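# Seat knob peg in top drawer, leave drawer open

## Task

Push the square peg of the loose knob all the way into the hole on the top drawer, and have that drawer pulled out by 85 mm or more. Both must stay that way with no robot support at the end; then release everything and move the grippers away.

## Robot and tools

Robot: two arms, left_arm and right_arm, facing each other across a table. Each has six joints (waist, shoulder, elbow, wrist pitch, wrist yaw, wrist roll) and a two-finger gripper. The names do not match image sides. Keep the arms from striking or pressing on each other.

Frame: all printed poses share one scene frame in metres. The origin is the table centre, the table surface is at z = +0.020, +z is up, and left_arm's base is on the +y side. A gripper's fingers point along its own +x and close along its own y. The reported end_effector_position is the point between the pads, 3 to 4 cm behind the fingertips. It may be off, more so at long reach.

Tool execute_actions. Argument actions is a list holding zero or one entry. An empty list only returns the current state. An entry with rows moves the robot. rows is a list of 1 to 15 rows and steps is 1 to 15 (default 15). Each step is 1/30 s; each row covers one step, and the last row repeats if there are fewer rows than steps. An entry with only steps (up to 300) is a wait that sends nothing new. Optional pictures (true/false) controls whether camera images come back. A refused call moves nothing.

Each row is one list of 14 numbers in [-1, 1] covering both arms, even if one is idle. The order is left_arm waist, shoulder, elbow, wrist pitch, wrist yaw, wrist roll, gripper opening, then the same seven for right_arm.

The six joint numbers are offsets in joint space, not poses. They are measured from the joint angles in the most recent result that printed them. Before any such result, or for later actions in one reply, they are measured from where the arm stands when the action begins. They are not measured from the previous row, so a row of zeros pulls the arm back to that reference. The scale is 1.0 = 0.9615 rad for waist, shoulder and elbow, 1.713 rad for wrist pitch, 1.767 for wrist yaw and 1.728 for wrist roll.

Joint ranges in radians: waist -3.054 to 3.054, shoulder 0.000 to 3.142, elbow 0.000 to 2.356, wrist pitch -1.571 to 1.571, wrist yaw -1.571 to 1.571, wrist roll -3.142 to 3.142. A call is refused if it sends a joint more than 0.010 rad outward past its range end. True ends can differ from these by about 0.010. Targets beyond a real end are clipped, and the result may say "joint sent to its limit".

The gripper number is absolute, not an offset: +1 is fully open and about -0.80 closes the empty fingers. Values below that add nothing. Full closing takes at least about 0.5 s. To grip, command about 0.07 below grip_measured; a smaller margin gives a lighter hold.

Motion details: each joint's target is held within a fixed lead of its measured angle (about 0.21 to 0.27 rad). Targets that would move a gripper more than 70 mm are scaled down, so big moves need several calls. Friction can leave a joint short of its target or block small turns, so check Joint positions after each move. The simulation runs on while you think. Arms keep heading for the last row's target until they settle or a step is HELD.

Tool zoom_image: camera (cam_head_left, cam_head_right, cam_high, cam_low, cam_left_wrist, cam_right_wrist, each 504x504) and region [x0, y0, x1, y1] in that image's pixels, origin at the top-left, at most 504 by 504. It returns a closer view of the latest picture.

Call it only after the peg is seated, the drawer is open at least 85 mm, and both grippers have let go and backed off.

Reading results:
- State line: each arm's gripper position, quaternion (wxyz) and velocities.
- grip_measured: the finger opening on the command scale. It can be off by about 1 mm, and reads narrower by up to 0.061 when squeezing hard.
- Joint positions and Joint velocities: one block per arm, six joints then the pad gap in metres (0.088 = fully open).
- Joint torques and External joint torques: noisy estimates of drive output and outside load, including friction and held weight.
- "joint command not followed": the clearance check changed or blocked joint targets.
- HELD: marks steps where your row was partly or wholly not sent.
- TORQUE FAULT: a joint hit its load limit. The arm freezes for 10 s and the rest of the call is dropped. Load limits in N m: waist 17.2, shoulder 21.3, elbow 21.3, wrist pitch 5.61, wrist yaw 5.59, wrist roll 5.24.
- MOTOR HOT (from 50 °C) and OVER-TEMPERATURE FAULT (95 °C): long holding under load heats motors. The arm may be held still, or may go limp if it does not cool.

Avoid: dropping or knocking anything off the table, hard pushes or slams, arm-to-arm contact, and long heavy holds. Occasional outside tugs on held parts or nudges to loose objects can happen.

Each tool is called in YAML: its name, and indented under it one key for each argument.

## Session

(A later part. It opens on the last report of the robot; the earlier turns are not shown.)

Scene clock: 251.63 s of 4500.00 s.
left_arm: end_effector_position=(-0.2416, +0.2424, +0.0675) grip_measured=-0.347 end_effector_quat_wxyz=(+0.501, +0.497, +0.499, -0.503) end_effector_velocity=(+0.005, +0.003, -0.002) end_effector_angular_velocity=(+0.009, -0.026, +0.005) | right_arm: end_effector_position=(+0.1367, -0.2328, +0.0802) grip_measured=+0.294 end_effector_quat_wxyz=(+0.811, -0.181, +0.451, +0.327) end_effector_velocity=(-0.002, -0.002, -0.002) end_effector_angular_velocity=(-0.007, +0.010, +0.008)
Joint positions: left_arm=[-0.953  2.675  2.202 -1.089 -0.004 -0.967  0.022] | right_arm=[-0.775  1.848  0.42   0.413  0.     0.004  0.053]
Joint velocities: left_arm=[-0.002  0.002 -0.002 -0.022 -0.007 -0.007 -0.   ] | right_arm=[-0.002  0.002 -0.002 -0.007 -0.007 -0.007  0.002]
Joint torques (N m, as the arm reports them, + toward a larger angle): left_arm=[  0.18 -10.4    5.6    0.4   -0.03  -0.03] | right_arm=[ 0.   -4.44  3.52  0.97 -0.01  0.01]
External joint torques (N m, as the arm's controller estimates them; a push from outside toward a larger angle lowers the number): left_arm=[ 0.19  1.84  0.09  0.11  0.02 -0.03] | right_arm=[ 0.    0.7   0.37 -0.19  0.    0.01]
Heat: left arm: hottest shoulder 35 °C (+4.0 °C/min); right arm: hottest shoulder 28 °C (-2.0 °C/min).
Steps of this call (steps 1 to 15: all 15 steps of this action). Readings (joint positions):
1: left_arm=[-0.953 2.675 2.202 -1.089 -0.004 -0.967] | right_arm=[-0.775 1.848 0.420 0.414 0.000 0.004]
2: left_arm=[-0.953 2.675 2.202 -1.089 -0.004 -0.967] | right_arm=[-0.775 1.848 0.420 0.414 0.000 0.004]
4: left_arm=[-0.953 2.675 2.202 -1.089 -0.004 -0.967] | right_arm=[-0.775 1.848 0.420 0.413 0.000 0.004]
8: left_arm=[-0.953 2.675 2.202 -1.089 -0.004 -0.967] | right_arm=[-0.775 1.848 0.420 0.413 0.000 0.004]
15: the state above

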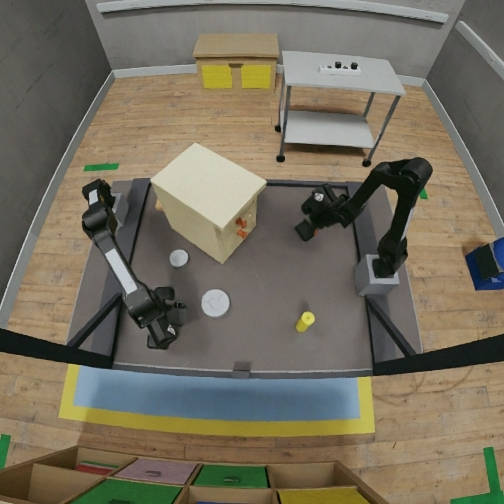

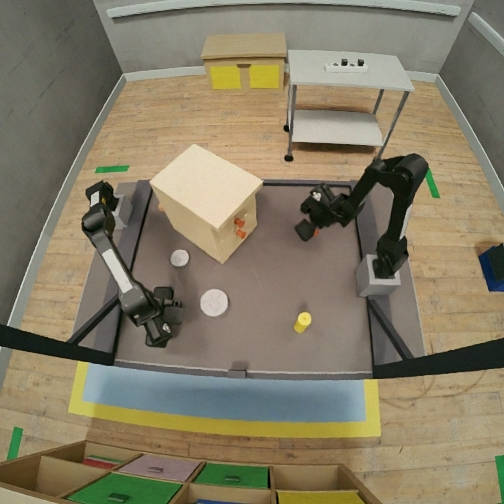

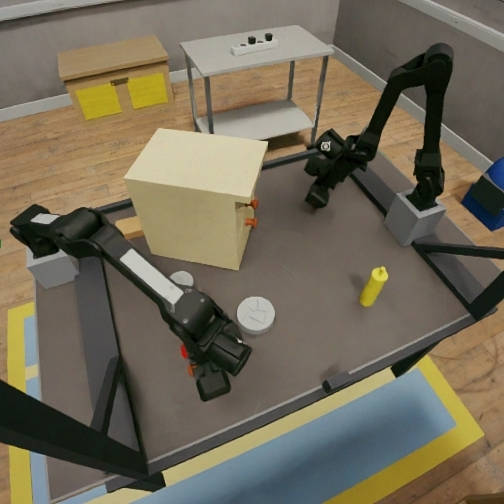

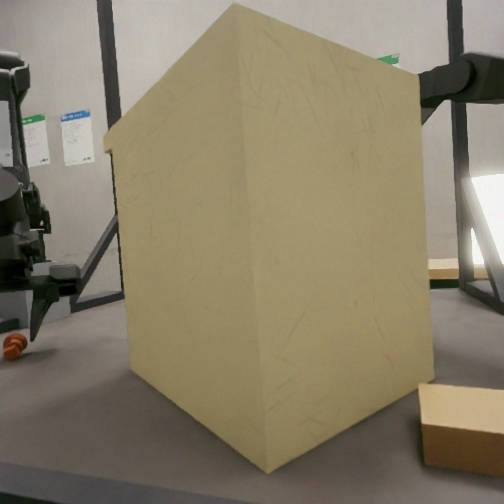

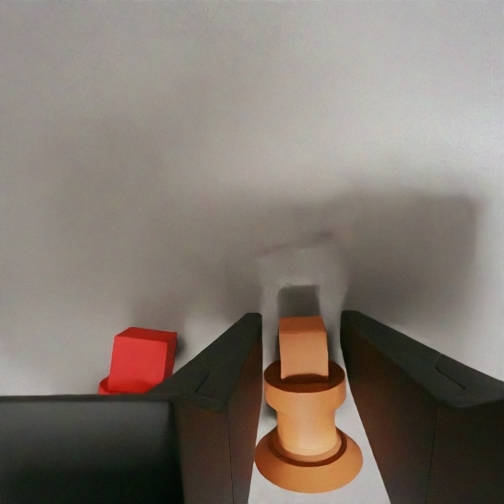

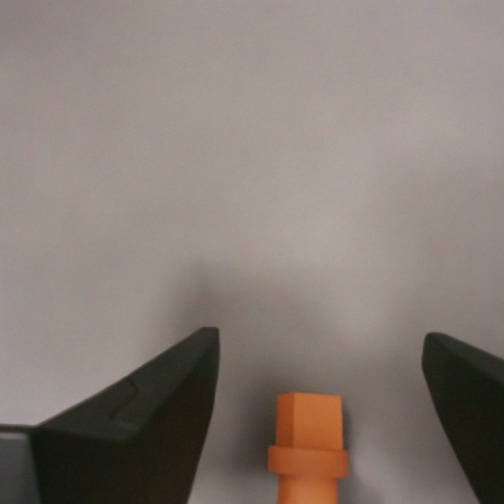

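execute_actions:
  actions:
    - {"rows":[[0,0.012,0,0,0,0,-0.35,0,-0.2,0,0,0,0,0.4],[0,0.012,0,0,0,0,-0.35,0,-0.2,0,0,0,0,0.4],[0,0.012,0,0,0,0,-0.35,0,-0.2,0,0,0,0,0.4],[0,0.012,0,0,0,0,-0.35,0,-0.2,0,0,0,0,0.4],[0,0.012,0,0,0,0,-0.7,0,-0.2,0,0,0,0,0.4]]}
  pictures: false

execute_actions:
  actions:
    - {"rows":[[0,-0.25,-0.04,-0.047,0,0,-0.7,0.965,0,0,0,0,0,0.4]]}
  pictures: false

execute_actions:
  actions:
    - {"steps":10}
  pictures: false

execute_actions:
  actions:
    - {"rows":[[0,0,0,0,0,0.95,-0.7,0,0.2,0.2,0.47,0,0,0.4]]}
  pictures: false

execute_actions:
  actions:
    - {"steps":20}
  pictures: false

execute_actions:
  actions:
    - {"rows":[[0.265,0,0,0,0,0.945,-0.7,0,0.38,0.16,0,0,0,0.4]]}
  pictures: false

execute_actions:
  actions:
    - {"steps":20}

Scene clock: 281.03 s of 4500.00 s.
left_arm: end_effector_position=(-0.2416, +0.2424, +0.0675) grip_measured=-0.619 end_effector_quat_wxyz=(+0.501, +0.497, +0.499, -0.503) end_effector_velocity=(+0.002, +0.002, -0.002) end_effector_angular_velocity=(+0.001, -0.014, +0.005) | right_arm: end_effector_position=(+0.1563, -0.2139, +0.1361) grip_measured=+0.397 end_effector_quat_wxyz=(+0.849, -0.149, +0.372, +0.343) end_effector_velocity=(-0.002, -0.004, -0.003) end_effector_angular_velocity=(-0.023, +0.009, -0.002)
Joint positions: left_arm=[-0.953  2.675  2.202 -1.089 -0.004 -0.967  0.009] | right_arm=[-0.775  1.663  0.424  0.414  0.     0.004  0.058]
Joint velocities: left_arm=[-0.002  0.002 -0.002 -0.007 -0.007 -0.007 -0.   ] | right_arm=[-0.002 -0.002 -0.002 -0.022  0.007 -0.007  0.   ]
Joint torques (N m, as the arm reports them, + toward a larger angle): left_arm=[ 0.13 -9.41  5.43  0.42 -0.08 -0.04] | right_arm=[-0.01 -4.9   4.27  1.11 -0.01  0.02]
External joint torques (N m, as the arm's controller estimates them; a push from outside toward a larger angle lowers the number): left_arm=[ 0.11  2.91 -0.13  0.11 -0.02 -0.04] | right_arm=[-0.01  0.01  0.07 -0.25  0.    0.01]
Heat: left arm: hottest shoulder 42 °C (+11.1 °C/min); right arm: hottest shoulder 28 °C (-2.0 °C/min).
Steps of this call (steps 1 to 15: the robot went on to your last target; steps 16 to 140: nothing new was sent; then 24.23 s passed at rest; steps 141 to 155: all 15 steps of this action). Readings (joint positions):
141: left_arm=[-0.953 2.675 2.202 -1.089 -0.004 -0.967] | right_arm=[-0.775 1.829 0.419 0.409 0.000 0.004]
142: left_arm=[-0.953 2.675 2.202 -1.089 -0.004 -0.967] | right_arm=[-0.775 1.795 0.414 0.399 0.000 0.004]
144: left_arm=[-0.953 2.675 2.202 -1.089 -0.004 -0.967] | right_arm=[-0.775 1.718 0.411 0.414 0.000 0.004]
148: left_arm=[-0.953 2.675 2.202 -1.089 -0.004 -0.967] | right_arm=[-0.775 1.663 0.426 0.418 0.000 0.004]
155: the state above

Scene clock: 281.53 s of 4500.00 s.
left_arm: end_effector_position=(-0.2423, +0.2419, +0.1800) grip_measured=-0.619 end_effector_quat_wxyz=(+0.490, +0.446, +0.507, -0.551) end_effector_velocity=(+0.036, +0.020, -0.070) end_effector_angular_velocity=(+0.128, -0.223, +0.013) | right_arm: end_effector_position=(-0.0882, -0.1140, +0.1361) grip_measured=+0.397 end_effector_quat_wxyz=(+0.640, -0.285, +0.282, +0.656) end_effector_velocity=(-0.502, -0.014, +0.001) end_effector_angular_velocity=(-0.005, +0.097, +1.563)
Joint positions: left_arm=[-0.953  2.423  2.171 -1.167 -0.004 -0.967  0.009] | right_arm=[ 0.05   1.663  0.424  0.414 -0.001  0.004  0.058]
Joint velocities: left_arm=[ 0.002  0.085 -0.09  -0.081 -0.022 -0.007 -0.   ] | right_arm=[ 1.463 -0.007 -0.002 -0.007 -0.139 -0.007 -0.   ]
Joint torques (N m, as the arm reports them, + toward a larger angle): left_arm=[-0.05 -9.23  5.72  0.57 -0.02 -0.03] | right_arm=[-1.83 -4.19  4.81  1.15  0.22  0.02]
External joint torques (N m, as the arm's controller estimates them; a push from outside toward a larger angle lowers the number): left_arm=[-0.15  2.23 -0.18  0.    0.05 -0.04] | right_arm=[-0.04  0.78  0.93 -0.16 -0.11 -0.01]
Heat: left arm: hottest shoulder 42 °C (+11.0 °C/min); right arm: hottest shoulder 28 °C (-2.0 °C/min).
Steps of this call (steps 1 to 15: all 15 steps of this action). Readings (joint positions):
1: left_arm=[-0.953 2.662 2.199 -1.089 -0.004 -0.967] | right_arm=[-0.762 1.663 0.424 0.414 0.012 0.004]
2: left_arm=[-0.953 2.643 2.187 -1.111 -0.004 -0.967] | right_arm=[-0.714 1.663 0.424 0.414 0.014 0.004]
4: left_arm=[-0.953 2.592 2.169 -1.143 -0.004 -0.967] | right_arm=[-0.592 1.663 0.424 0.414 0.003 0.004]
8: left_arm=[-0.953 2.470 2.168 -1.157 -0.004 -0.967] | right_arm=[-0.356 1.663 0.424 0.414 0.002 0.004]
15: the state above

Scene clock: 281.87 s of 4500.00 s.
left_arm: end_effector_position=(-0.2413, +0.2426, +0.1776) grip_measured=-0.619 end_effector_quat_wxyz=(+0.491, +0.448, +0.507, -0.549) end_effector_velocity=(+0.002, +0.001, -0.002) end_effector_angular_velocity=(+0.002, -0.014, +0.006) | right_arm: end_effector_position=(-0.1204, -0.1164, +0.1361) grip_measured=+0.397 end_effector_quat_wxyz=(+0.607, -0.299, +0.268, +0.686) end_effector_velocity=(-0.000, -0.004, -0.003) end_effector_angular_velocity=(-0.022, -0.004, -0.019)
Joint positions: left_arm=[-0.953  2.426  2.167 -1.168 -0.004 -0.967  0.009] | right_arm=[ 0.148  1.663  0.424  0.414 -0.002  0.004  0.058]
Joint velocities: left_arm=[-0.002  0.002 -0.002 -0.007 -0.007 -0.007 -0.   ] | right_arm=[ 0.012 -0.002 -0.002 -0.022  0.022  0.022 -0.   ]
Joint torques (N m, as the arm reports them, + toward a larger angle): left_arm=[ 0.08 -9.    5.46  0.55 -0.06 -0.01] | right_arm=[ 0.33 -4.22  4.79  1.15  0.09  0.02]
External joint torques (N m, as the arm's controller estimates them; a push from outside toward a larger angle lowers the number): left_arm=[ 0.08  2.55 -0.41  0.02 -0.01 -0.01] | right_arm=[ 0.35  0.64  0.64 -0.2   0.09  0.01]
Heat: left arm: hottest shoulder 42 °C (+11.1 °C/min); right arm: hottest shoulder 28 °C (-2.0 °C/min).
Steps of this call (steps 1 to 10: the robot went on to your last target). Readings (joint positions):
1: left_arm=[-0.953 2.425 2.168 -1.168 -0.004 -0.967] | right_arm=[0.092 1.663 0.424 0.414 -0.005 0.004]
2: left_arm=[-0.953 2.426 2.167 -1.168 -0.004 -0.967] | right_arm=[0.120 1.663 0.424 0.414 -0.006 0.004]
4: left_arm=[-0.953 2.426 2.167 -1.168 -0.004 -0.967] | right_arm=[0.141 1.663 0.424 0.414 -0.006 0.004]
8: left_arm=[-0.953 2.426 2.167 -1.168 -0.004 -0.967] | right_arm=[0.147 1.663 0.424 0.414 -0.002 0.004]
10: the state above

Scene clock: 282.37 s of 4500.00 s.
left_arm: end_effector_position=(-0.2412, +0.2424, +0.1776) grip_measured=-0.619 end_effector_quat_wxyz=(+0.239, +0.620, +0.209, -0.717) end_effector_velocity=(+0.004, -0.003, +0.000) end_effector_angular_velocity=(-0.229, -0.175, -1.829) | right_arm: end_effector_position=(-0.1348, +0.0009, +0.2754) grip_measured=+0.397 end_effector_quat_wxyz=(+0.661, -0.020, +0.021, +0.749) end_effector_velocity=(-0.002, +0.014, +0.107) end_effector_angular_velocity=(+0.459, +0.049, +0.005)
Joint positions: left_arm=[-0.953  2.426  2.167 -1.168 -0.004 -0.042  0.009] | right_arm=[ 0.148  1.845  0.612  1.175 -0.002  0.004  0.058]
Joint velocities: left_arm=[ 0.002 -0.002 -0.002 -0.007 -0.022  1.853 -0.   ] | right_arm=[-0.002 -0.002  0.042  0.418 -0.007 -0.007 -0.   ]
Joint torques (N m, as the arm reports them, + toward a larger angle): left_arm=[-0.06 -9.91  6.03  0.68 -0.01  0.1 ] | right_arm=[-0.02 -4.89  5.42  1.46 -0.01  0.02]
External joint torques (N m, as the arm's controller estimates them; a push from outside toward a larger angle lowers the number): left_arm=[-0.16  1.73  0.12  0.14  0.02  0.1 ] | right_arm=[-0.02  1.08  1.35 -0.04 -0.01  0.01]
Heat: left arm: hottest shoulder 42 °C (+11.0 °C/min); right arm: hottest shoulder 28 °C (-2.0 °C/min).
Steps of this call (steps 1 to 15: all 15 steps of this action). Readings (joint positions):
1: left_arm=[-0.953 2.426 2.167 -1.168 -0.004 -0.929] | right_arm=[0.148 1.682 0.437 0.433 -0.002 0.004]
2: left_arm=[-0.953 2.426 2.167 -1.168 -0.004 -0.861] | right_arm=[0.148 1.726 0.466 0.488 -0.002 0.004]
4: left_arm=[-0.953 2.426 2.167 -1.168 -0.004 -0.735] | right_arm=[0.148 1.808 0.543 0.605 -0.002 0.004]
8: left_arm=[-0.953 2.426 2.167 -1.168 -0.004 -0.483] | right_arm=[0.148 1.838 0.604 0.845 -0.002 0.004]
15: the state above

Scene clock: 283.03 s of 4500.00 s.
left_arm: end_effector_position=(-0.2412, +0.2424, +0.1776) grip_measured=-0.619 end_effector_quat_wxyz=(+0.008, +0.665, -0.054, -0.745) end_effector_velocity=(+0.001, -0.002, -0.001) end_effector_angular_velocity=(-0.022, -0.012, -0.021) | right_arm: end_effector_position=(-0.1349, +0.0015, +0.2834) grip_measured=+0.397 end_effector_quat_wxyz=(+0.662, -0.006, +0.009, +0.750) end_effector_velocity=(-0.004, -0.001, -0.001) end_effector_angular_velocity=(-0.008, +0.007, +0.024)
Joint positions: left_arm=[-0.953  2.426  2.167 -1.168 -0.004  0.668  0.009] | right_arm=[ 0.148  1.848  0.613  1.215 -0.002  0.004  0.058]
Joint velocities: left_arm=[-0.002 -0.002 -0.007  0.007 -0.022  0.022  0.   ] | right_arm=[ 0.002 -0.002 -0.002 -0.007 -0.022  0.007 -0.   ]
Joint torques (N m, as the arm reports them, + toward a larger angle): left_arm=[-0.16 -9.8   5.96  0.62  0.08  0.13] | right_arm=[-0.02 -5.04  5.67  1.76  0.    0.02]
External joint torques (N m, as the arm's controller estimates them; a push from outside toward a larger angle lowers the number): left_arm=[-0.1   1.88 -0.02  0.03  0.06  0.13] | right_arm=[-0.06  1.49  1.14  0.09  0.    0.01]
Heat: left arm: hottest shoulder 42 °C (+11.1 °C/min); right arm: hottest shoulder 28 °C (-2.0 °C/min).
Steps of this call (steps 1 to 20: the robot went on to your last target). Readings (joint positions):
1: left_arm=[-0.953 2.426 2.167 -1.168 -0.004 0.021] | right_arm=[0.148 1.845 0.613 1.187 -0.002 0.004]
2: left_arm=[-0.953 2.426 2.167 -1.168 -0.004 0.084] | right_arm=[0.148 1.846 0.613 1.194 -0.002 0.004]
4: left_arm=[-0.953 2.426 2.167 -1.168 -0.004 0.210] | right_arm=[0.148 1.847 0.613 1.205 -0.002 0.004]
8: left_arm=[-0.953 2.426 2.167 -1.168 -0.004 0.462] | right_arm=[0.148 1.847 0.613 1.213 -0.002 0.004]
20: the state above

Scene clock: 283.53 s of 4500.00 s.
left_arm: end_effector_position=(-0.1480, +0.1408, +0.1776) grip_measured=-0.619 end_effector_quat_wxyz=(-0.165, +0.655, -0.261, -0.690) end_effector_velocity=(-0.078, +0.080, -0.003) end_effector_angular_velocity=(-0.122, -0.251, -2.041) | right_arm: end_effector_position=(-0.1387, +0.0325, +0.1697) grip_measured=+0.397 end_effector_quat_wxyz=(+0.657, -0.087, +0.080, +0.744) end_effector_velocity=(-0.004, -0.001, -0.001) end_effector_angular_velocity=(-0.009, +0.015, +0.031)
Joint positions: left_arm=[-0.678  2.426  2.167 -1.168 -0.005  1.492  0.009] | right_arm=[ 0.148  2.212  0.761  1.214 -0.002  0.004  0.058]
Joint velocities: left_arm=[-0.222  0.002 -0.002 -0.051 -0.007  1.839 -0.   ] | right_arm=[-0.002 -0.002 -0.002 -0.007 -0.037  0.007 -0.   ]
Joint torques (N m, as the arm reports them, + toward a larger angle): left_arm=[-0.76 -9.87  6.    0.65  0.16  0.12] | right_arm=[ 0.   -6.96  4.72  1.54 -0.01  0.02]
External joint torques (N m, as the arm's controller estimates them; a push from outside toward a larger angle lowers the number): left_arm=[-0.63  1.56  0.23  0.16  0.08  0.12] | right_arm=[ 0.02  0.72  1.31 -0.09  0.    0.01]
Heat: left arm: hottest shoulder 42 °C (+11.0 °C/min); right arm: hottest shoulder 28 °C (-2.0 °C/min).
Steps of this call (steps 1 to 15: all 15 steps of this action). Readings (joint positions):
1: left_arm=[-0.949 2.426 2.167 -1.168 -0.001 0.696] | right_arm=[0.148 1.871 0.626 1.221 -0.002 0.004]
2: left_arm=[-0.935 2.426 2.167 -1.168 0.001 0.742] | right_arm=[0.148 1.915 0.665 1.231 -0.002 0.004]
4: left_arm=[-0.880 2.426 2.167 -1.168 0.001 0.824] | right_arm=[0.148 2.024 0.739 1.224 -0.002 0.004]
8: left_arm=[-0.735 2.426 2.167 -1.168 -0.001 1.051] | right_arm=[0.148 2.178 0.756 1.205 -0.002 0.004]
15: the state above

Scene clock: 284.20 s of 4500.00 s.
left_arm: end_effector_position=(-0.1566, +0.1481, +0.1776) grip_measured=-0.619 end_effector_quat_wxyz=(-0.414, +0.533, -0.515, -0.529) end_effector_velocity=(+0.001, +0.002, -0.002) end_effector_angular_velocity=(-0.000, -0.019, -0.052) | right_arm: end_effector_position=(-0.1387, +0.0325, +0.1697) grip_measured=+0.397 end_effector_quat_wxyz=(+0.657, -0.087, +0.080, +0.744) end_effector_velocity=(+0.000, -0.000, +0.002) end_effector_angular_velocity=(+0.006, +0.010, +0.003)
Joint positions: left_arm=[-0.701  2.426  2.167 -1.168 -0.005  2.294  0.009] | right_arm=[ 0.148  2.212  0.761  1.214 -0.002  0.004  0.058]
Joint velocities: left_arm=[-0.002  0.002 -0.002 -0.007 -0.007  0.051  0.   ] | right_arm=[-0.002 -0.002 -0.002  0.007 -0.007  0.007 -0.   ]
Joint torques (N m, as the arm reports them, + toward a larger angle): left_arm=[ 0.38 -9.81  5.67  0.57  0.13  0.14] | right_arm=[ 0.   -6.89  4.67  1.53 -0.01  0.02]
External joint torques (N m, as the arm's controller estimates them; a push from outside toward a larger angle lowers the number): left_arm=[ 0.38  1.76 -0.19  0.08  0.09  0.14] | right_arm=[ 0.    1.1   1.07 -0.18  0.    0.01]
Heat: left arm: hottest shoulder 43 °C (+12.1 °C/min); right arm: hottest shoulder 28 °C (-2.0 °C/min).
Steps of this call (steps 1 to 20: the robot went on to your last target). Readings (joint positions):
1: left_arm=[-0.686 2.426 2.167 -1.168 -0.005 1.555] | right_arm=[0.148 2.212 0.761 1.214 -0.002 0.004]
2: left_arm=[-0.693 2.426 2.167 -1.168 -0.005 1.618] | right_arm=[0.148 2.212 0.761 1.214 -0.002 0.004]
4: left_arm=[-0.702 2.426 2.167 -1.168 -0.005 1.744] | right_arm=[0.148 2.212 0.761 1.214 -0.002 0.004]
8: left_arm=[-0.703 2.426 2.167 -1.168 -0.005 1.996] | right_arm=[0.148 2.212 0.761 1.214 -0.002 0.004]
20: the state above

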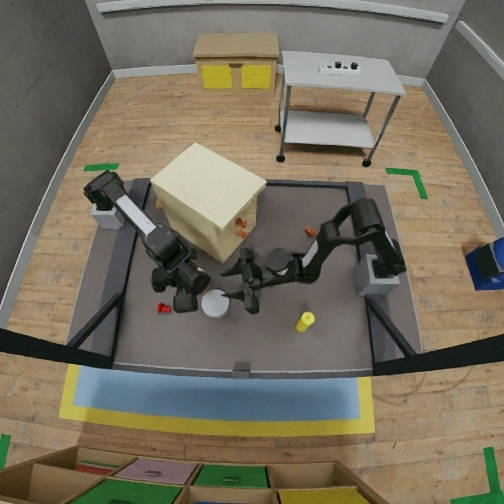

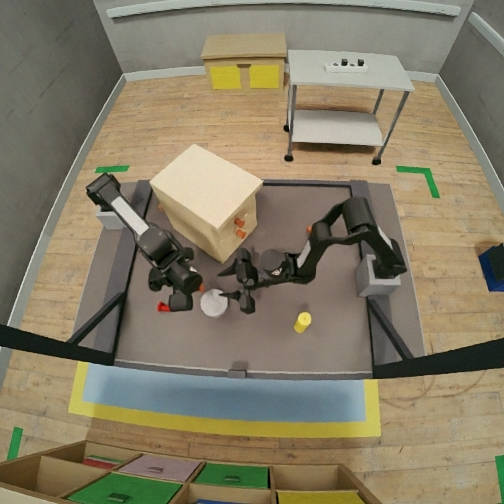

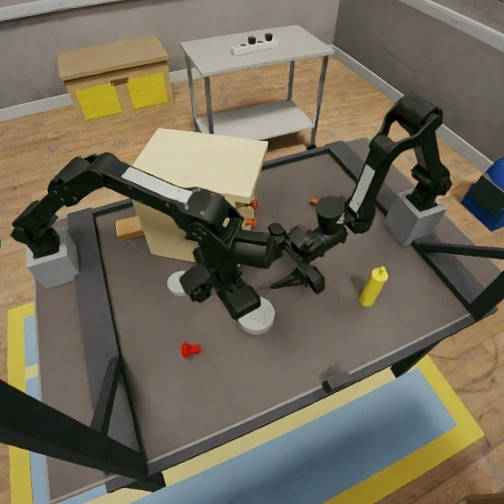

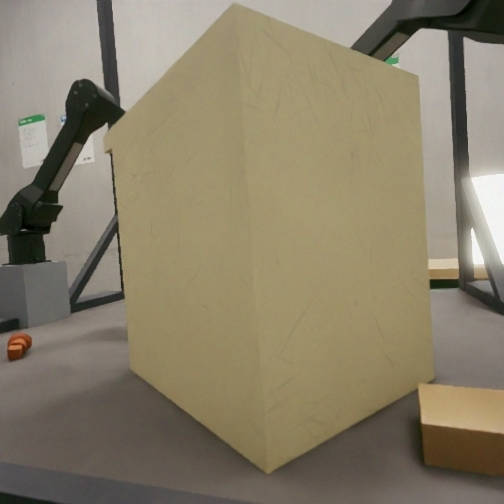

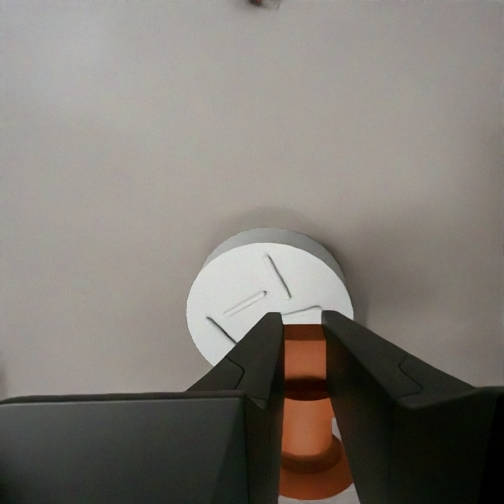

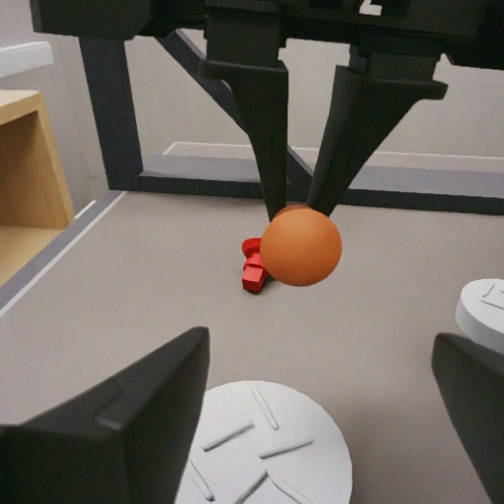

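execute_actions:
  actions:
    - {"rows":[[0,0,0,0,0,0,-0.7,0.006,0.02,0.1,-0.03,0,0.04,0.4],[0,0,0,0,0,0,-0.7,0.006,0.02,0.1,-0.03,0,0.04,0.4],[0,0,0,0,0,0,-0.7,0.006,0.05,0.2,-0.07,0,0.04,0.4],[0,0,0,0,0,0,-0.7,0.006,0.05,0.2,-0.07,0,0.04,0.4],[0,0,0,0,0,0,-0.7,0.006,0.097,0.29,-0.108,0,0.04,0.4]]}

Scene clock: 298.17 s of 4500.00 s.
left_arm: end_effector_position=(-0.1566, +0.1481, +0.1776) grip_measured=-0.619 end_effector_quat_wxyz=(-0.415, +0.532, -0.516, -0.528) end_effector_velocity=(+0.003, +0.001, +0.001) end_effector_angular_velocity=(-0.009, -0.022, -0.007) | right_arm: end_effector_position=(-0.1473, +0.0907, +0.1763) grip_measured=+0.397 end_effector_quat_wxyz=(+0.659, -0.066, +0.103, +0.742) end_effector_velocity=(-0.001, -0.004, -0.028) end_effector_angular_velocity=(-0.077, +0.003, +0.017)
Joint positions: left_arm=[-0.701  2.426  2.167 -1.168 -0.005  2.297  0.009] | right_arm=[ 0.15   2.296  1.028  1.032 -0.002  0.067  0.058]
Joint velocities: left_arm=[-0.002 -0.007 -0.007 -0.007 -0.022  0.007  0.   ] | right_arm=[-0.002  0.042  0.002 -0.037 -0.022  0.007 -0.   ]
Joint torques (N m, as the arm reports them, + toward a larger angle): left_arm=[ 0.08 -9.8   5.7   0.58  0.07 -0.14] | right_arm=[ 0.31 -7.59  6.3   1.42  0.    0.19]
External joint torques (N m, as the arm's controller estimates them; a push from outside toward a larger angle lowers the number): left_arm=[ 0.06  1.85 -0.17  0.12  0.03 -0.13] | right_arm=[ 0.29  1.99  1.68 -0.35  0.    0.18]
Heat: left arm: hottest shoulder 44 °C (+13.1 °C/min); right arm: hottest shoulder 30 °C (+1.0 °C/min).
Steps of this call (steps 1 to 30: the robot went on to your last target; steps 31 to 90: nothing new was sent; then 10.47 s passed at rest; steps 91 to 105: all 15 steps of this action). Readings (joint positions):
91: left_arm=[-0.701 2.426 2.167 -1.168 -0.005 2.298] | right_arm=[0.148 2.213 0.769 1.207 -0.002 0.013]
92: left_arm=[-0.701 2.426 2.167 -1.168 -0.005 2.298] | right_arm=[0.148 2.217 0.788 1.189 -0.002 0.030]
94: left_arm=[-0.701 2.426 2.167 -1.168 -0.005 2.298] | right_arm=[0.149 2.235 0.856 1.143 -0.002 0.050]
98: left_arm=[-0.701 2.426 2.167 -1.168 -0.005 2.298] | right_arm=[0.150 2.280 1.003 1.061 -0.002 0.064]
105: the state above

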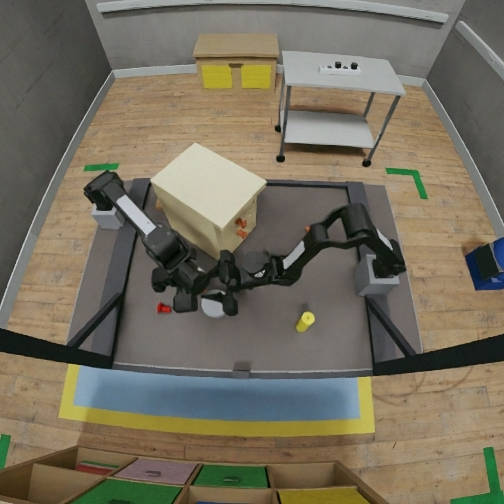

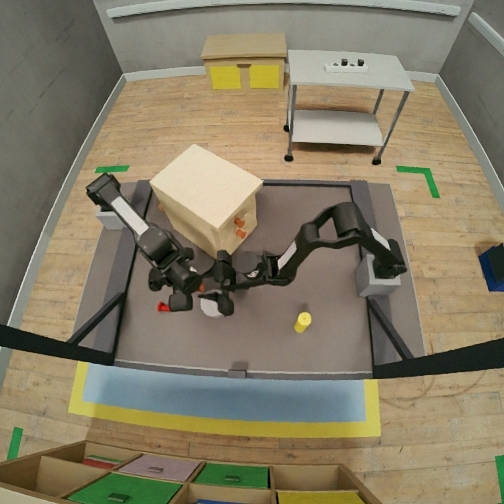

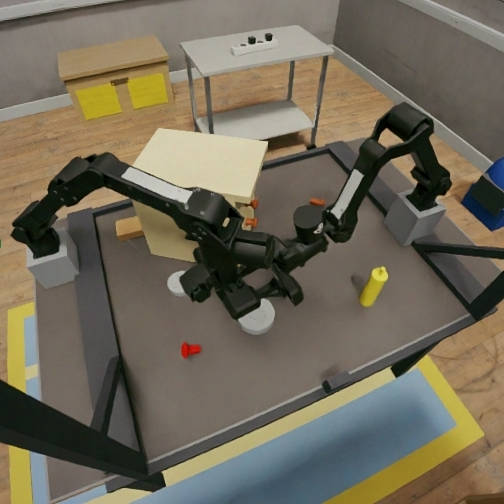

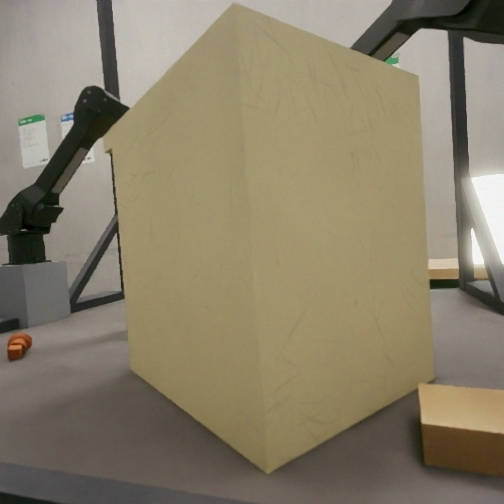

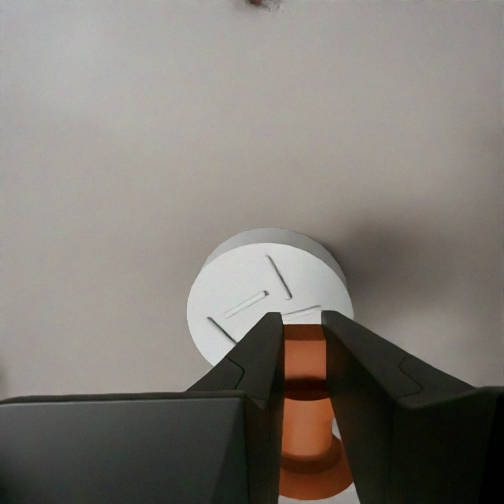

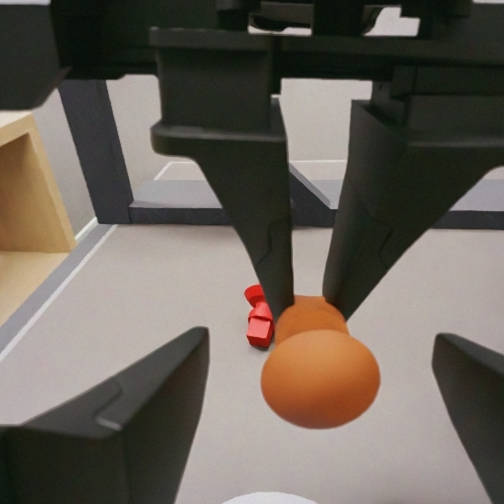

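execute_actions:
  actions:
    - {"rows":[[0,0,0,0,0,0,-0.7,0.006,-0.005,0.03,-0.005,0,0,0.0]]}
  pictures: false

execute_actions:
  actions:
    - {"rows":[[0,0,0,0,0,0,-0.7,0,0,0,0,0,0,-0.38]]}

Scene clock: 304.30 s of 4500.00 s.
left_arm: end_effector_position=(-0.1566, +0.1481, +0.1776) grip_measured=-0.619 end_effector_quat_wxyz=(-0.415, +0.532, -0.516, -0.528) end_effector_velocity=(-0.002, -0.001, +0.002) end_effector_angular_velocity=(-0.023, -0.008, +0.003) | right_arm: end_effector_position=(-0.1493, +0.0954, +0.1811) grip_measured=+0.005 end_effector_quat_wxyz=(+0.658, -0.062, +0.099, +0.744) end_effector_velocity=(-0.002, -0.000, +0.002) end_effector_angular_velocity=(+0.008, -0.001, +0.021)
Joint positions: left_arm=[-0.701  2.426  2.167 -1.168 -0.005  2.297  0.009] | right_arm=[ 0.153  2.297  1.049  1.025 -0.002  0.067  0.039]
Joint velocities: left_arm=[-0.007 -0.002  0.002  0.007 -0.022 -0.007  0.   ] | right_arm=[-0.002 -0.002 -0.002  0.007 -0.022 -0.007 -0.001]
Joint torques (N m, as the arm reports them, + toward a larger angle): left_arm=[-0.2  -9.79  5.94  0.59  0.09 -0.01] | right_arm=[ 0.28 -8.93  6.19  1.38  0.    0.01]
External joint torques (N m, as the arm's controller estimates them; a push from outside toward a larger angle lowers the number): left_arm=[-0.06  1.92 -0.03  0.08  0.04  0.  ] | right_arm=[ 0.27  0.54  1.62 -0.35  0.    0.  ]
Heat: left arm: hottest shoulder 44 °C (+11.0 °C/min); right arm: hottest shoulder 31 °C (+2.0 °C/min).
Steps of this call (steps 1 to 15: the robot went on to your last target; steps 16 to 90: nothing new was sent; then 2.63 s passed at rest; steps 91 to 105: all 15 steps of this action). Readings (joint positions):
91: left_arm=[-0.701 2.426 2.167 -1.168 -0.005 2.297] | right_arm=[0.150 2.297 1.032 1.030 -0.002 0.067]
92: left_arm=[-0.701 2.426 2.167 -1.168 -0.005 2.297] | right_arm=[0.151 2.297 1.036 1.027 -0.002 0.067]
94: left_arm=[-0.701 2.426 2.167 -1.168 -0.005 2.297] | right_arm=[0.152 2.297 1.042 1.025 -0.002 0.067]
98: left_arm=[-0.701 2.426 2.167 -1.168 -0.005 2.297] | right_arm=[0.153 2.297 1.049 1.025 -0.002 0.067]
105: the state above

Scene clock: 304.80 s of 4500.00 s.
left_arm: end_effector_position=(-0.1569, +0.1483, +0.1776) grip_measured=-0.619 end_effector_quat_wxyz=(-0.415, +0.532, -0.516, -0.528) end_effector_velocity=(+0.002, +0.006, -0.003) end_effector_angular_velocity=(+0.024, -0.013, -0.011) | right_arm: end_effector_position=(-0.1486, +0.0955, +0.1811) grip_measured=-0.361 end_effector_quat_wxyz=(+0.659, -0.062, +0.099, +0.743) end_effector_velocity=(+0.000, +0.000, +0.000) end_effector_angular_velocity=(-0.011, -0.007, +0.006)
Joint positions: left_arm=[-0.701  2.426  2.167 -1.168 -0.005  2.297  0.009] | right_arm=[ 0.152  2.297  1.049  1.025 -0.     0.067  0.021]
Joint velocities: left_arm=[-0.002  0.002 -0.002 -0.022  0.007  0.007 -0.   ] | right_arm=[-0.002 -0.007  0.002 -0.022 -0.007 -0.007 -0.   ]
Joint torques (N m, as the arm reports them, + toward a larger angle): left_arm=[ 0.14 -9.74  5.89  0.55  0.07 -0.06] | right_arm=[ 0.1  -8.3   5.12  1.49 -0.1   0.02]
External joint torques (N m, as the arm's controller estimates them; a push from outside toward a larger angle lowers the number): left_arm=[ 0.16  1.74  0.09  0.08  0.02 -0.05] | right_arm=[ 0.1   1.13  0.55 -0.23 -0.1   0.01]
Heat: left arm: hottest shoulder 44 °C (+11.1 °C/min); right arm: hottest shoulder 31 °C (+2.0 °C/min).
Steps of this call (steps 1 to 15: all 15 steps of this action). Readings (joint positions):
1: left_arm=[-0.701 2.426 2.167 -1.168 -0.005 2.297] | right_arm=[0.153 2.297 1.049 1.025 -0.002 0.067]
2: left_arm=[-0.701 2.426 2.167 -1.168 -0.005 2.297] | right_arm=[0.153 2.297 1.049 1.025 -0.002 0.067]
4: left_arm=[-0.701 2.426 2.167 -1.168 -0.005 2.297] | right_arm=[0.152 2.297 1.049 1.025 0.000 0.067]
8: left_arm=[-0.701 2.426 2.167 -1.168 -0.005 2.297] | right_arm=[0.152 2.297 1.049 1.025 -0.000 0.067]
15: the state above

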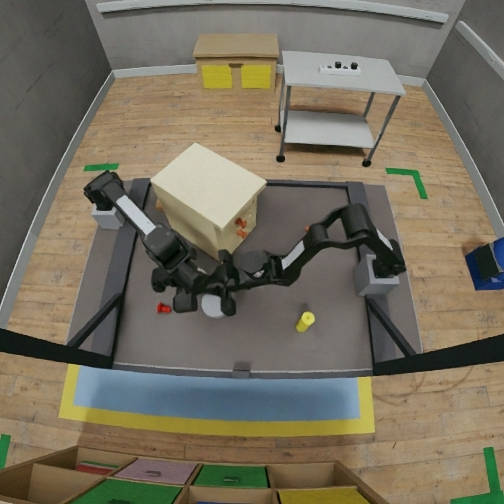

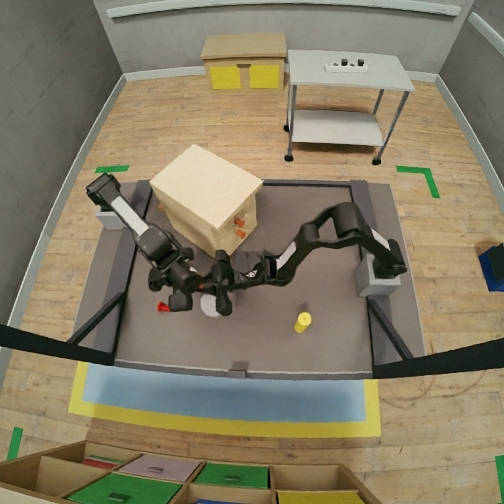

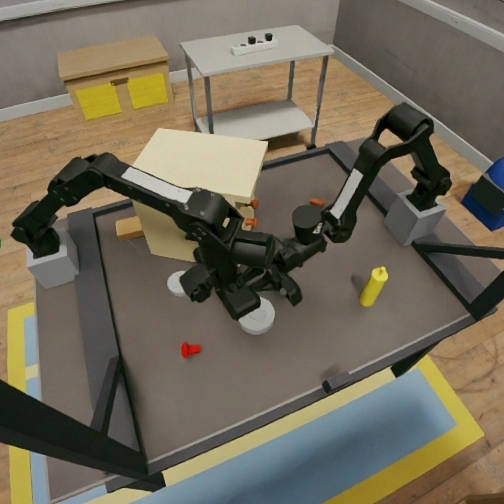

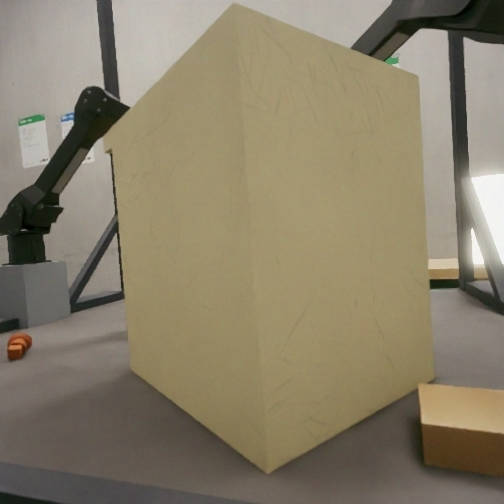

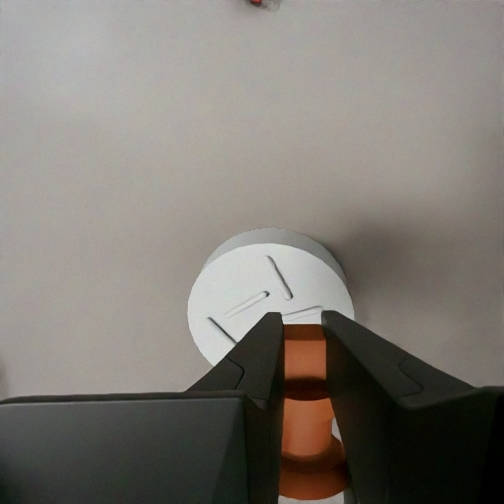

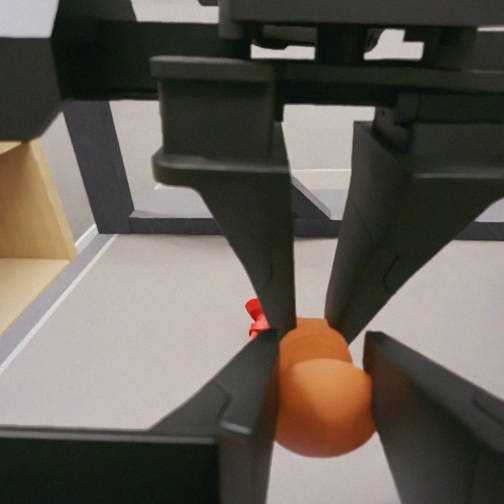

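execute_actions:
  actions:
    - {"rows":[[0,0,0,0,0,0,-0.7,0,0,0,0,0,0,-0.46],[0,0,0,0,0,0,-0.7,0,0,0,0,0,0,-0.46],[0,0,0,0,0,0,-0.7,0,0,0,0,0,0,-0.46],[0,0,0,0,0,0,-0.1,0,0,0,0,0,0,-0.46]]}
  pictures: false

execute_actions:
  actions:
    - {"rows":[[0,0,0,0,0,0,-0.1,0,-0.1,-0.3,0.11,0,0,-0.46]]}
  pictures: false

execute_actions:
  actions:
    - {"rows":[[-0.3,-0.9,-0.9,0,0,0,-0.1,0,-0.39,-0.36,0.12,0,-0.038,-0.46]]}
  pictures: false

execute_actions:
  actions:
    - {"steps":10}
  pictures: false

execute_actions:
  actions:
    - {"rows":[[0,0,0,0,0,0,-0.1,-0.11,0,0,0,0.38,0,-0.46]]}

Scene clock: 321.20 s of 4500.00 s.
left_arm: end_effector_position=(-0.1569, +0.1483, +0.1776) grip_measured=-0.110 end_effector_quat_wxyz=(-0.415, +0.532, -0.516, -0.528) end_effector_velocity=(-0.003, +0.001, +0.001) end_effector_angular_velocity=(-0.001, +0.009, -0.011) | right_arm: end_effector_position=(-0.1486, +0.0955, +0.1811) grip_measured=-0.361 end_effector_quat_wxyz=(+0.659, -0.062, +0.099, +0.743) end_effector_velocity=(-0.002, +0.001, +0.006) end_effector_angular_velocity=(+0.017, -0.000, +0.021)
Joint positions: left_arm=[-0.701  2.426  2.167 -1.168 -0.005  2.297  0.034] | right_arm=[ 0.152  2.297  1.049  1.025 -0.     0.067  0.021]
Joint velocities: left_arm=[-0.002 -0.002 -0.002  0.007  0.007  0.007  0.004] | right_arm=[-0.002 -0.007  0.002  0.007 -0.022 -0.007 -0.   ]
Joint torques (N m, as the arm reports them, + toward a larger angle): left_arm=[ 0.02 -9.85  5.8   0.58  0.06  0.  ] | right_arm=[ 0.01 -8.3   5.13  1.48  0.    0.02]
External joint torques (N m, as the arm's controller estimates them; a push from outside toward a larger angle lowers the number): left_arm=[ 0.05  1.69 -0.06  0.09  0.01  0.01] | right_arm=[-0.02  1.2   0.53 -0.25  0.    0.01]
Heat: left arm: hottest shoulder 45 °C (+7.0 °C/min); right arm: hottest shoulder 34 °C (+6.0 °C/min).
Steps of this call (steps 1 to 15: the robot went on to your last target; steps 16 to 90: nothing new was sent; then 12.90 s passed at rest; steps 91 to 105: all 15 steps of this action). Readings (joint positions):
91: left_arm=[-0.701 2.426 2.167 -1.168 -0.005 2.297] | right_arm=[0.152 2.297 1.049 1.025 -0.000 0.067]
92: left_arm=[-0.701 2.426 2.167 -1.168 -0.005 2.297] | right_arm=[0.152 2.297 1.049 1.025 -0.000 0.067]
94: left_arm=[-0.701 2.426 2.167 -1.168 -0.005 2.297] | right_arm=[0.152 2.297 1.049 1.025 -0.000 0.067]
98: left_arm=[-0.701 2.426 2.167 -1.168 -0.005 2.297] | right_arm=[0.152 2.297 1.049 1.025 -0.000 0.067]
105: the state above

Scene clock: 321.70 s of 4500.00 s.
left_arm: end_effector_position=(-0.1569, +0.1483, +0.1776) grip_measured=-0.103 end_effector_quat_wxyz=(-0.415, +0.532, -0.516, -0.528) end_effector_velocity=(+0.003, -0.000, +0.000) end_effector_angular_velocity=(+0.001, -0.009, +0.011) | right_arm: end_effector_position=(-0.1406, +0.0334, +0.1690) grip_measured=-0.361 end_effector_quat_wxyz=(+0.659, -0.068, +0.104, +0.742) end_effector_velocity=(+0.003, -0.004, -0.006) end_effector_angular_velocity=(-0.021, -0.008, +0.002)
Joint positions: left_arm=[-0.701  2.426  2.167 -1.168 -0.005  2.297  0.034] | right_arm=[ 0.152  2.215  0.767  1.208 -0.     0.067  0.021]
Joint velocities: left_arm=[ 0.002 -0.002 -0.002 -0.007 -0.007 -0.007  0.   ] | right_arm=[-0.007  0.002 -0.012 -0.007 -0.007 -0.007 -0.   ]
Joint torques (N m, as the arm reports them, + toward a larger angle): left_arm=[-0.07 -9.76  5.92  0.57  0.04 -0.02] | right_arm=[ 0.01 -8.35  3.42  1.78  0.    0.02]
External joint torques (N m, as the arm's controller estimates them; a push from outside toward a larger angle lowers the number): left_arm=[-0.22  1.82  0.06  0.08  0.   -0.02] | right_arm=[ 0.05 -0.39 -0.15  0.07 -0.01  0.01]
Heat: left arm: hottest shoulder 45 °C (+7.1 °C/min); right arm: hottest shoulder 34 °C (+6.1 °C/min).
Steps of this call (steps 1 to 15: all 15 steps of this action). Readings (joint positions):
1: left_arm=[-0.701 2.426 2.167 -1.168 -0.005 2.297] | right_arm=[0.152 2.290 1.028 1.049 -0.000 0.067]
2: left_arm=[-0.701 2.426 2.167 -1.168 -0.005 2.297] | right_arm=[0.152 2.272 0.974 1.109 -0.000 0.067]
4: left_arm=[-0.701 2.426 2.167 -1.168 -0.005 2.297] | right_arm=[0.152 2.229 0.863 1.167 -0.000 0.067]
8: left_arm=[-0.701 2.426 2.167 -1.168 -0.005 2.297] | right_arm=[0.152 2.217 0.777 1.192 -0.000 0.067]
15: the state above

Scene clock: 322.20 s of 4500.00 s.
left_arm: end_effector_position=(-0.1261, +0.3424, +0.2439) grip_measured=-0.103 end_effector_quat_wxyz=(-0.510, +0.452, -0.571, -0.458) end_effector_velocity=(+0.401, +0.176, +0.121) end_effector_angular_velocity=(-0.018, +0.044, +0.185) | right_arm: end_effector_position=(-0.1313, -0.0398, +0.2614) grip_measured=-0.361 end_effector_quat_wxyz=(+0.661, -0.004, +0.009, +0.751) end_effector_velocity=(+0.002, -0.004, -0.007) end_effector_angular_velocity=(-0.029, -0.026, +0.000)
Joint positions: left_arm=[-1.001  1.806  1.485 -1.164 -0.004  2.297  0.034] | right_arm=[ 0.152  1.852  0.426  1.408 -0.     0.008  0.021]
Joint velocities: left_arm=[ 0.178 -1.731 -1.678 -0.007  0.007 -0.007 -0.   ] | right_arm=[-0.007 -0.007 -0.017 -0.022 -0.007 -0.022 -0.   ]
Joint torques (N m, as the arm reports them, + toward a larger angle): left_arm=[ 0.29 -6.99  4.13  0.24  0.05 -0.02] | right_arm=[ 0.01 -6.08  3.73  1.79  0.   -0.17]
External joint torques (N m, as the arm's controller estimates them; a push from outside toward a larger angle lowers the number): left_arm=[ 0.51  0.1  -1.11 -0.07  0.01 -0.02] | right_arm=[ 0.01 -0.2  -0.11  0.04  0.   -0.17]
Heat: left arm: hottest shoulder 45 °C (+7.0 °C/min); right arm: hottest shoulder 34 °C (+6.0 °C/min).
Steps of this call (steps 1 to 15: all 15 steps of this action). Readings (joint positions):
1: left_arm=[-0.705 2.414 2.151 -1.158 -0.007 2.297] | right_arm=[0.152 2.198 0.748 1.227 -0.000 0.061]
2: left_arm=[-0.718 2.392 2.115 -1.158 -0.009 2.297] | right_arm=[0.152 2.165 0.695 1.277 -0.000 0.046]
4: left_arm=[-0.769 2.339 2.043 -1.167 -0.009 2.297] | right_arm=[0.152 2.055 0.572 1.353 -0.000 0.026]
8: left_arm=[-0.914 2.194 1.881 -1.163 -0.009 2.297] | right_arm=[0.152 1.877 0.453 1.405 -0.000 0.012]
15: the state above

Scene clock: 322.53 s of 4500.00 s.
left_arm: end_effector_position=(-0.0831, +0.3648, +0.2703) grip_measured=-0.103 end_effector_quat_wxyz=(-0.485, +0.452, -0.589, -0.463) end_effector_velocity=(+0.022, +0.011, -0.029) end_effector_angular_velocity=(+0.042, -0.104, +0.008) | right_arm: end_effector_position=(-0.1313, -0.0400, +0.2619) grip_measured=-0.361 end_effector_quat_wxyz=(+0.661, -0.004, +0.008, +0.751) end_effector_velocity=(-0.000, -0.001, -0.003) end_effector_angular_velocity=(-0.014, -0.024, +0.005)
Joint positions: left_arm=[-0.989  1.567  1.315 -1.171 -0.004  2.297  0.034] | right_arm=[ 0.152  1.851  0.426  1.409 -0.     0.008  0.021]
Joint velocities: left_arm=[-0.002 -0.002 -0.105 -0.007 -0.022 -0.007 -0.   ] | right_arm=[-0.002 -0.007 -0.002 -0.022 -0.007 -0.022 -0.   ]
Joint torques (N m, as the arm reports them, + toward a larger angle): left_arm=[-0.11 -5.49  5.22  0.76  0.01 -0.06] | right_arm=[ 0.01 -6.07  3.55  1.78  0.   -0.15]
External joint torques (N m, as the arm's controller estimates them; a push from outside toward a larger angle lowers the number): left_arm=[-0.11  0.34 -0.8   0.27 -0.04 -0.06] | right_arm=[ 0.   -0.31 -0.17  0.09  0.   -0.16]
Heat: left arm: hottest shoulder 45 °C (+6.1 °C/min); right arm: hottest shoulder 34 °C (+6.1 °C/min).
Steps of this call (steps 1 to 10: the robot went on to your last target). Readings (joint positions):
1: left_arm=[-0.996 1.749 1.432 -1.166 -0.004 2.297] | right_arm=[0.152 1.852 0.426 1.408 -0.000 0.008]
2: left_arm=[-0.991 1.696 1.389 -1.172 -0.004 2.297] | right_arm=[0.152 1.852 0.426 1.408 -0.000 0.008]
4: left_arm=[-0.989 1.619 1.342 -1.176 -0.004 2.297] | right_arm=[0.152 1.852 0.426 1.409 -0.000 0.008]
8: left_arm=[-0.989 1.568 1.322 -1.171 -0.004 2.297] | right_arm=[0.152 1.851 0.426 1.409 -0.000 0.008]
10: the state above

Scene clock: 323.03 s of 4500.00 s.
left_arm: end_effector_position=(-0.0827, +0.3651, +0.2697) grip_measured=-0.103 end_effector_quat_wxyz=(-0.486, +0.452, -0.588, -0.463) end_effector_velocity=(+0.002, +0.001, -0.000) end_effector_angular_velocity=(+0.000, -0.008, +0.020) | right_arm: end_effector_position=(+0.0048, -0.0665, +0.2624) grip_measured=-0.361 end_effector_quat_wxyz=(+0.894, -0.004, +0.005, +0.449) end_effector_velocity=(+0.011, -0.009, -0.004) end_effector_angular_velocity=(-0.026, -0.008, -0.093)
Joint positions: left_arm=[-0.989  1.567  1.313 -1.171 -0.004  2.297  0.034] | right_arm=[0.046 1.851 0.426 1.409 0.661 0.008 0.021]
Joint velocities: left_arm=[-0.002 -0.002 -0.002 -0.007 -0.007 -0.022 -0.   ] | right_arm=[ 0.002 -0.002 -0.002 -0.022  0.095 -0.007 -0.   ]
Joint torques (N m, as the arm reports them, + toward a larger angle): left_arm=[ 0.   -4.91  6.09  0.58  0.07  0.01] | right_arm=[ 0.05 -4.87  4.    1.34  0.11  0.03]
External joint torques (N m, as the arm's controller estimates them; a push from outside toward a larger angle lowers the number): left_arm=[0.01 0.93 0.23 0.09 0.02 0.01] | right_arm=[ 0.02  0.73  0.42 -0.21  0.12  0.02]
Heat: left arm: hottest shoulder 45 °C (+6.0 °C/min); right arm: hottest shoulder 34 °C (+6.0 °C/min).
Steps of this call (steps 1 to 15: all 15 steps of this action). Readings (joint positions):
1: left_arm=[-0.989 1.567 1.313 -1.171 -0.004 2.297] | right_arm=[0.150 1.851 0.426 1.409 0.031 0.008]
2: left_arm=[-0.989 1.567 1.313 -1.171 -0.004 2.297] | right_arm=[0.132 1.851 0.426 1.409 0.112 0.008]
4: left_arm=[-0.989 1.567 1.313 -1.171 -0.004 2.297] | right_arm=[0.080 1.851 0.426 1.409 0.268 0.008]
8: left_arm=[-0.989 1.567 1.313 -1.171 -0.004 2.297] | right_arm=[0.047 1.851 0.426 1.409 0.550 0.008]
15: the state above

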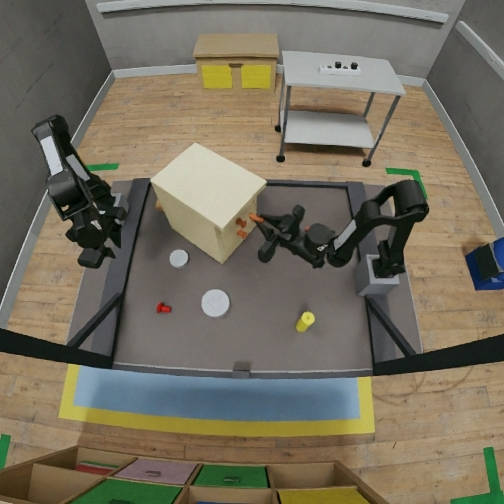

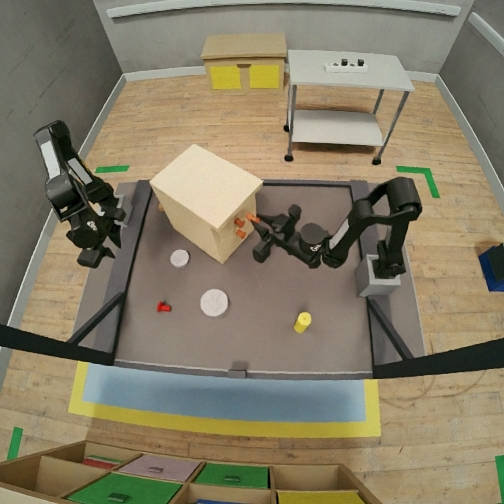

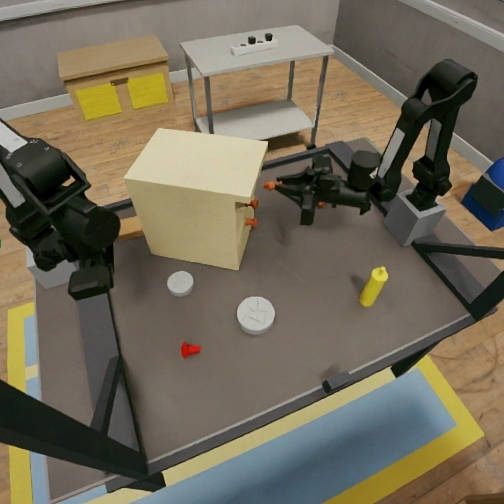

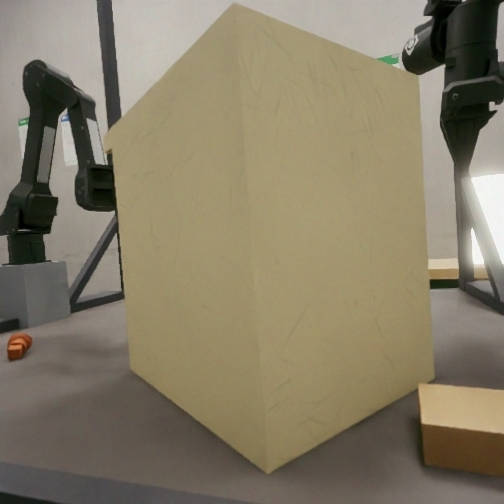

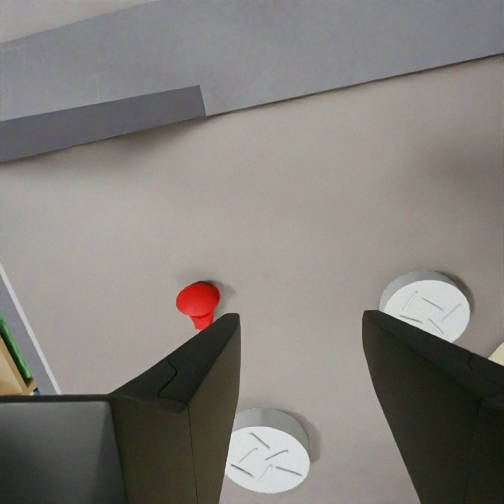

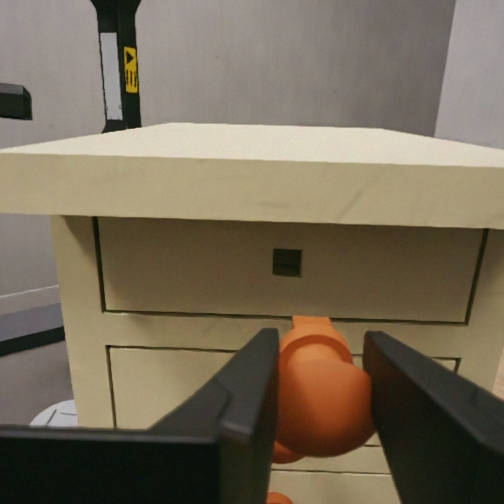

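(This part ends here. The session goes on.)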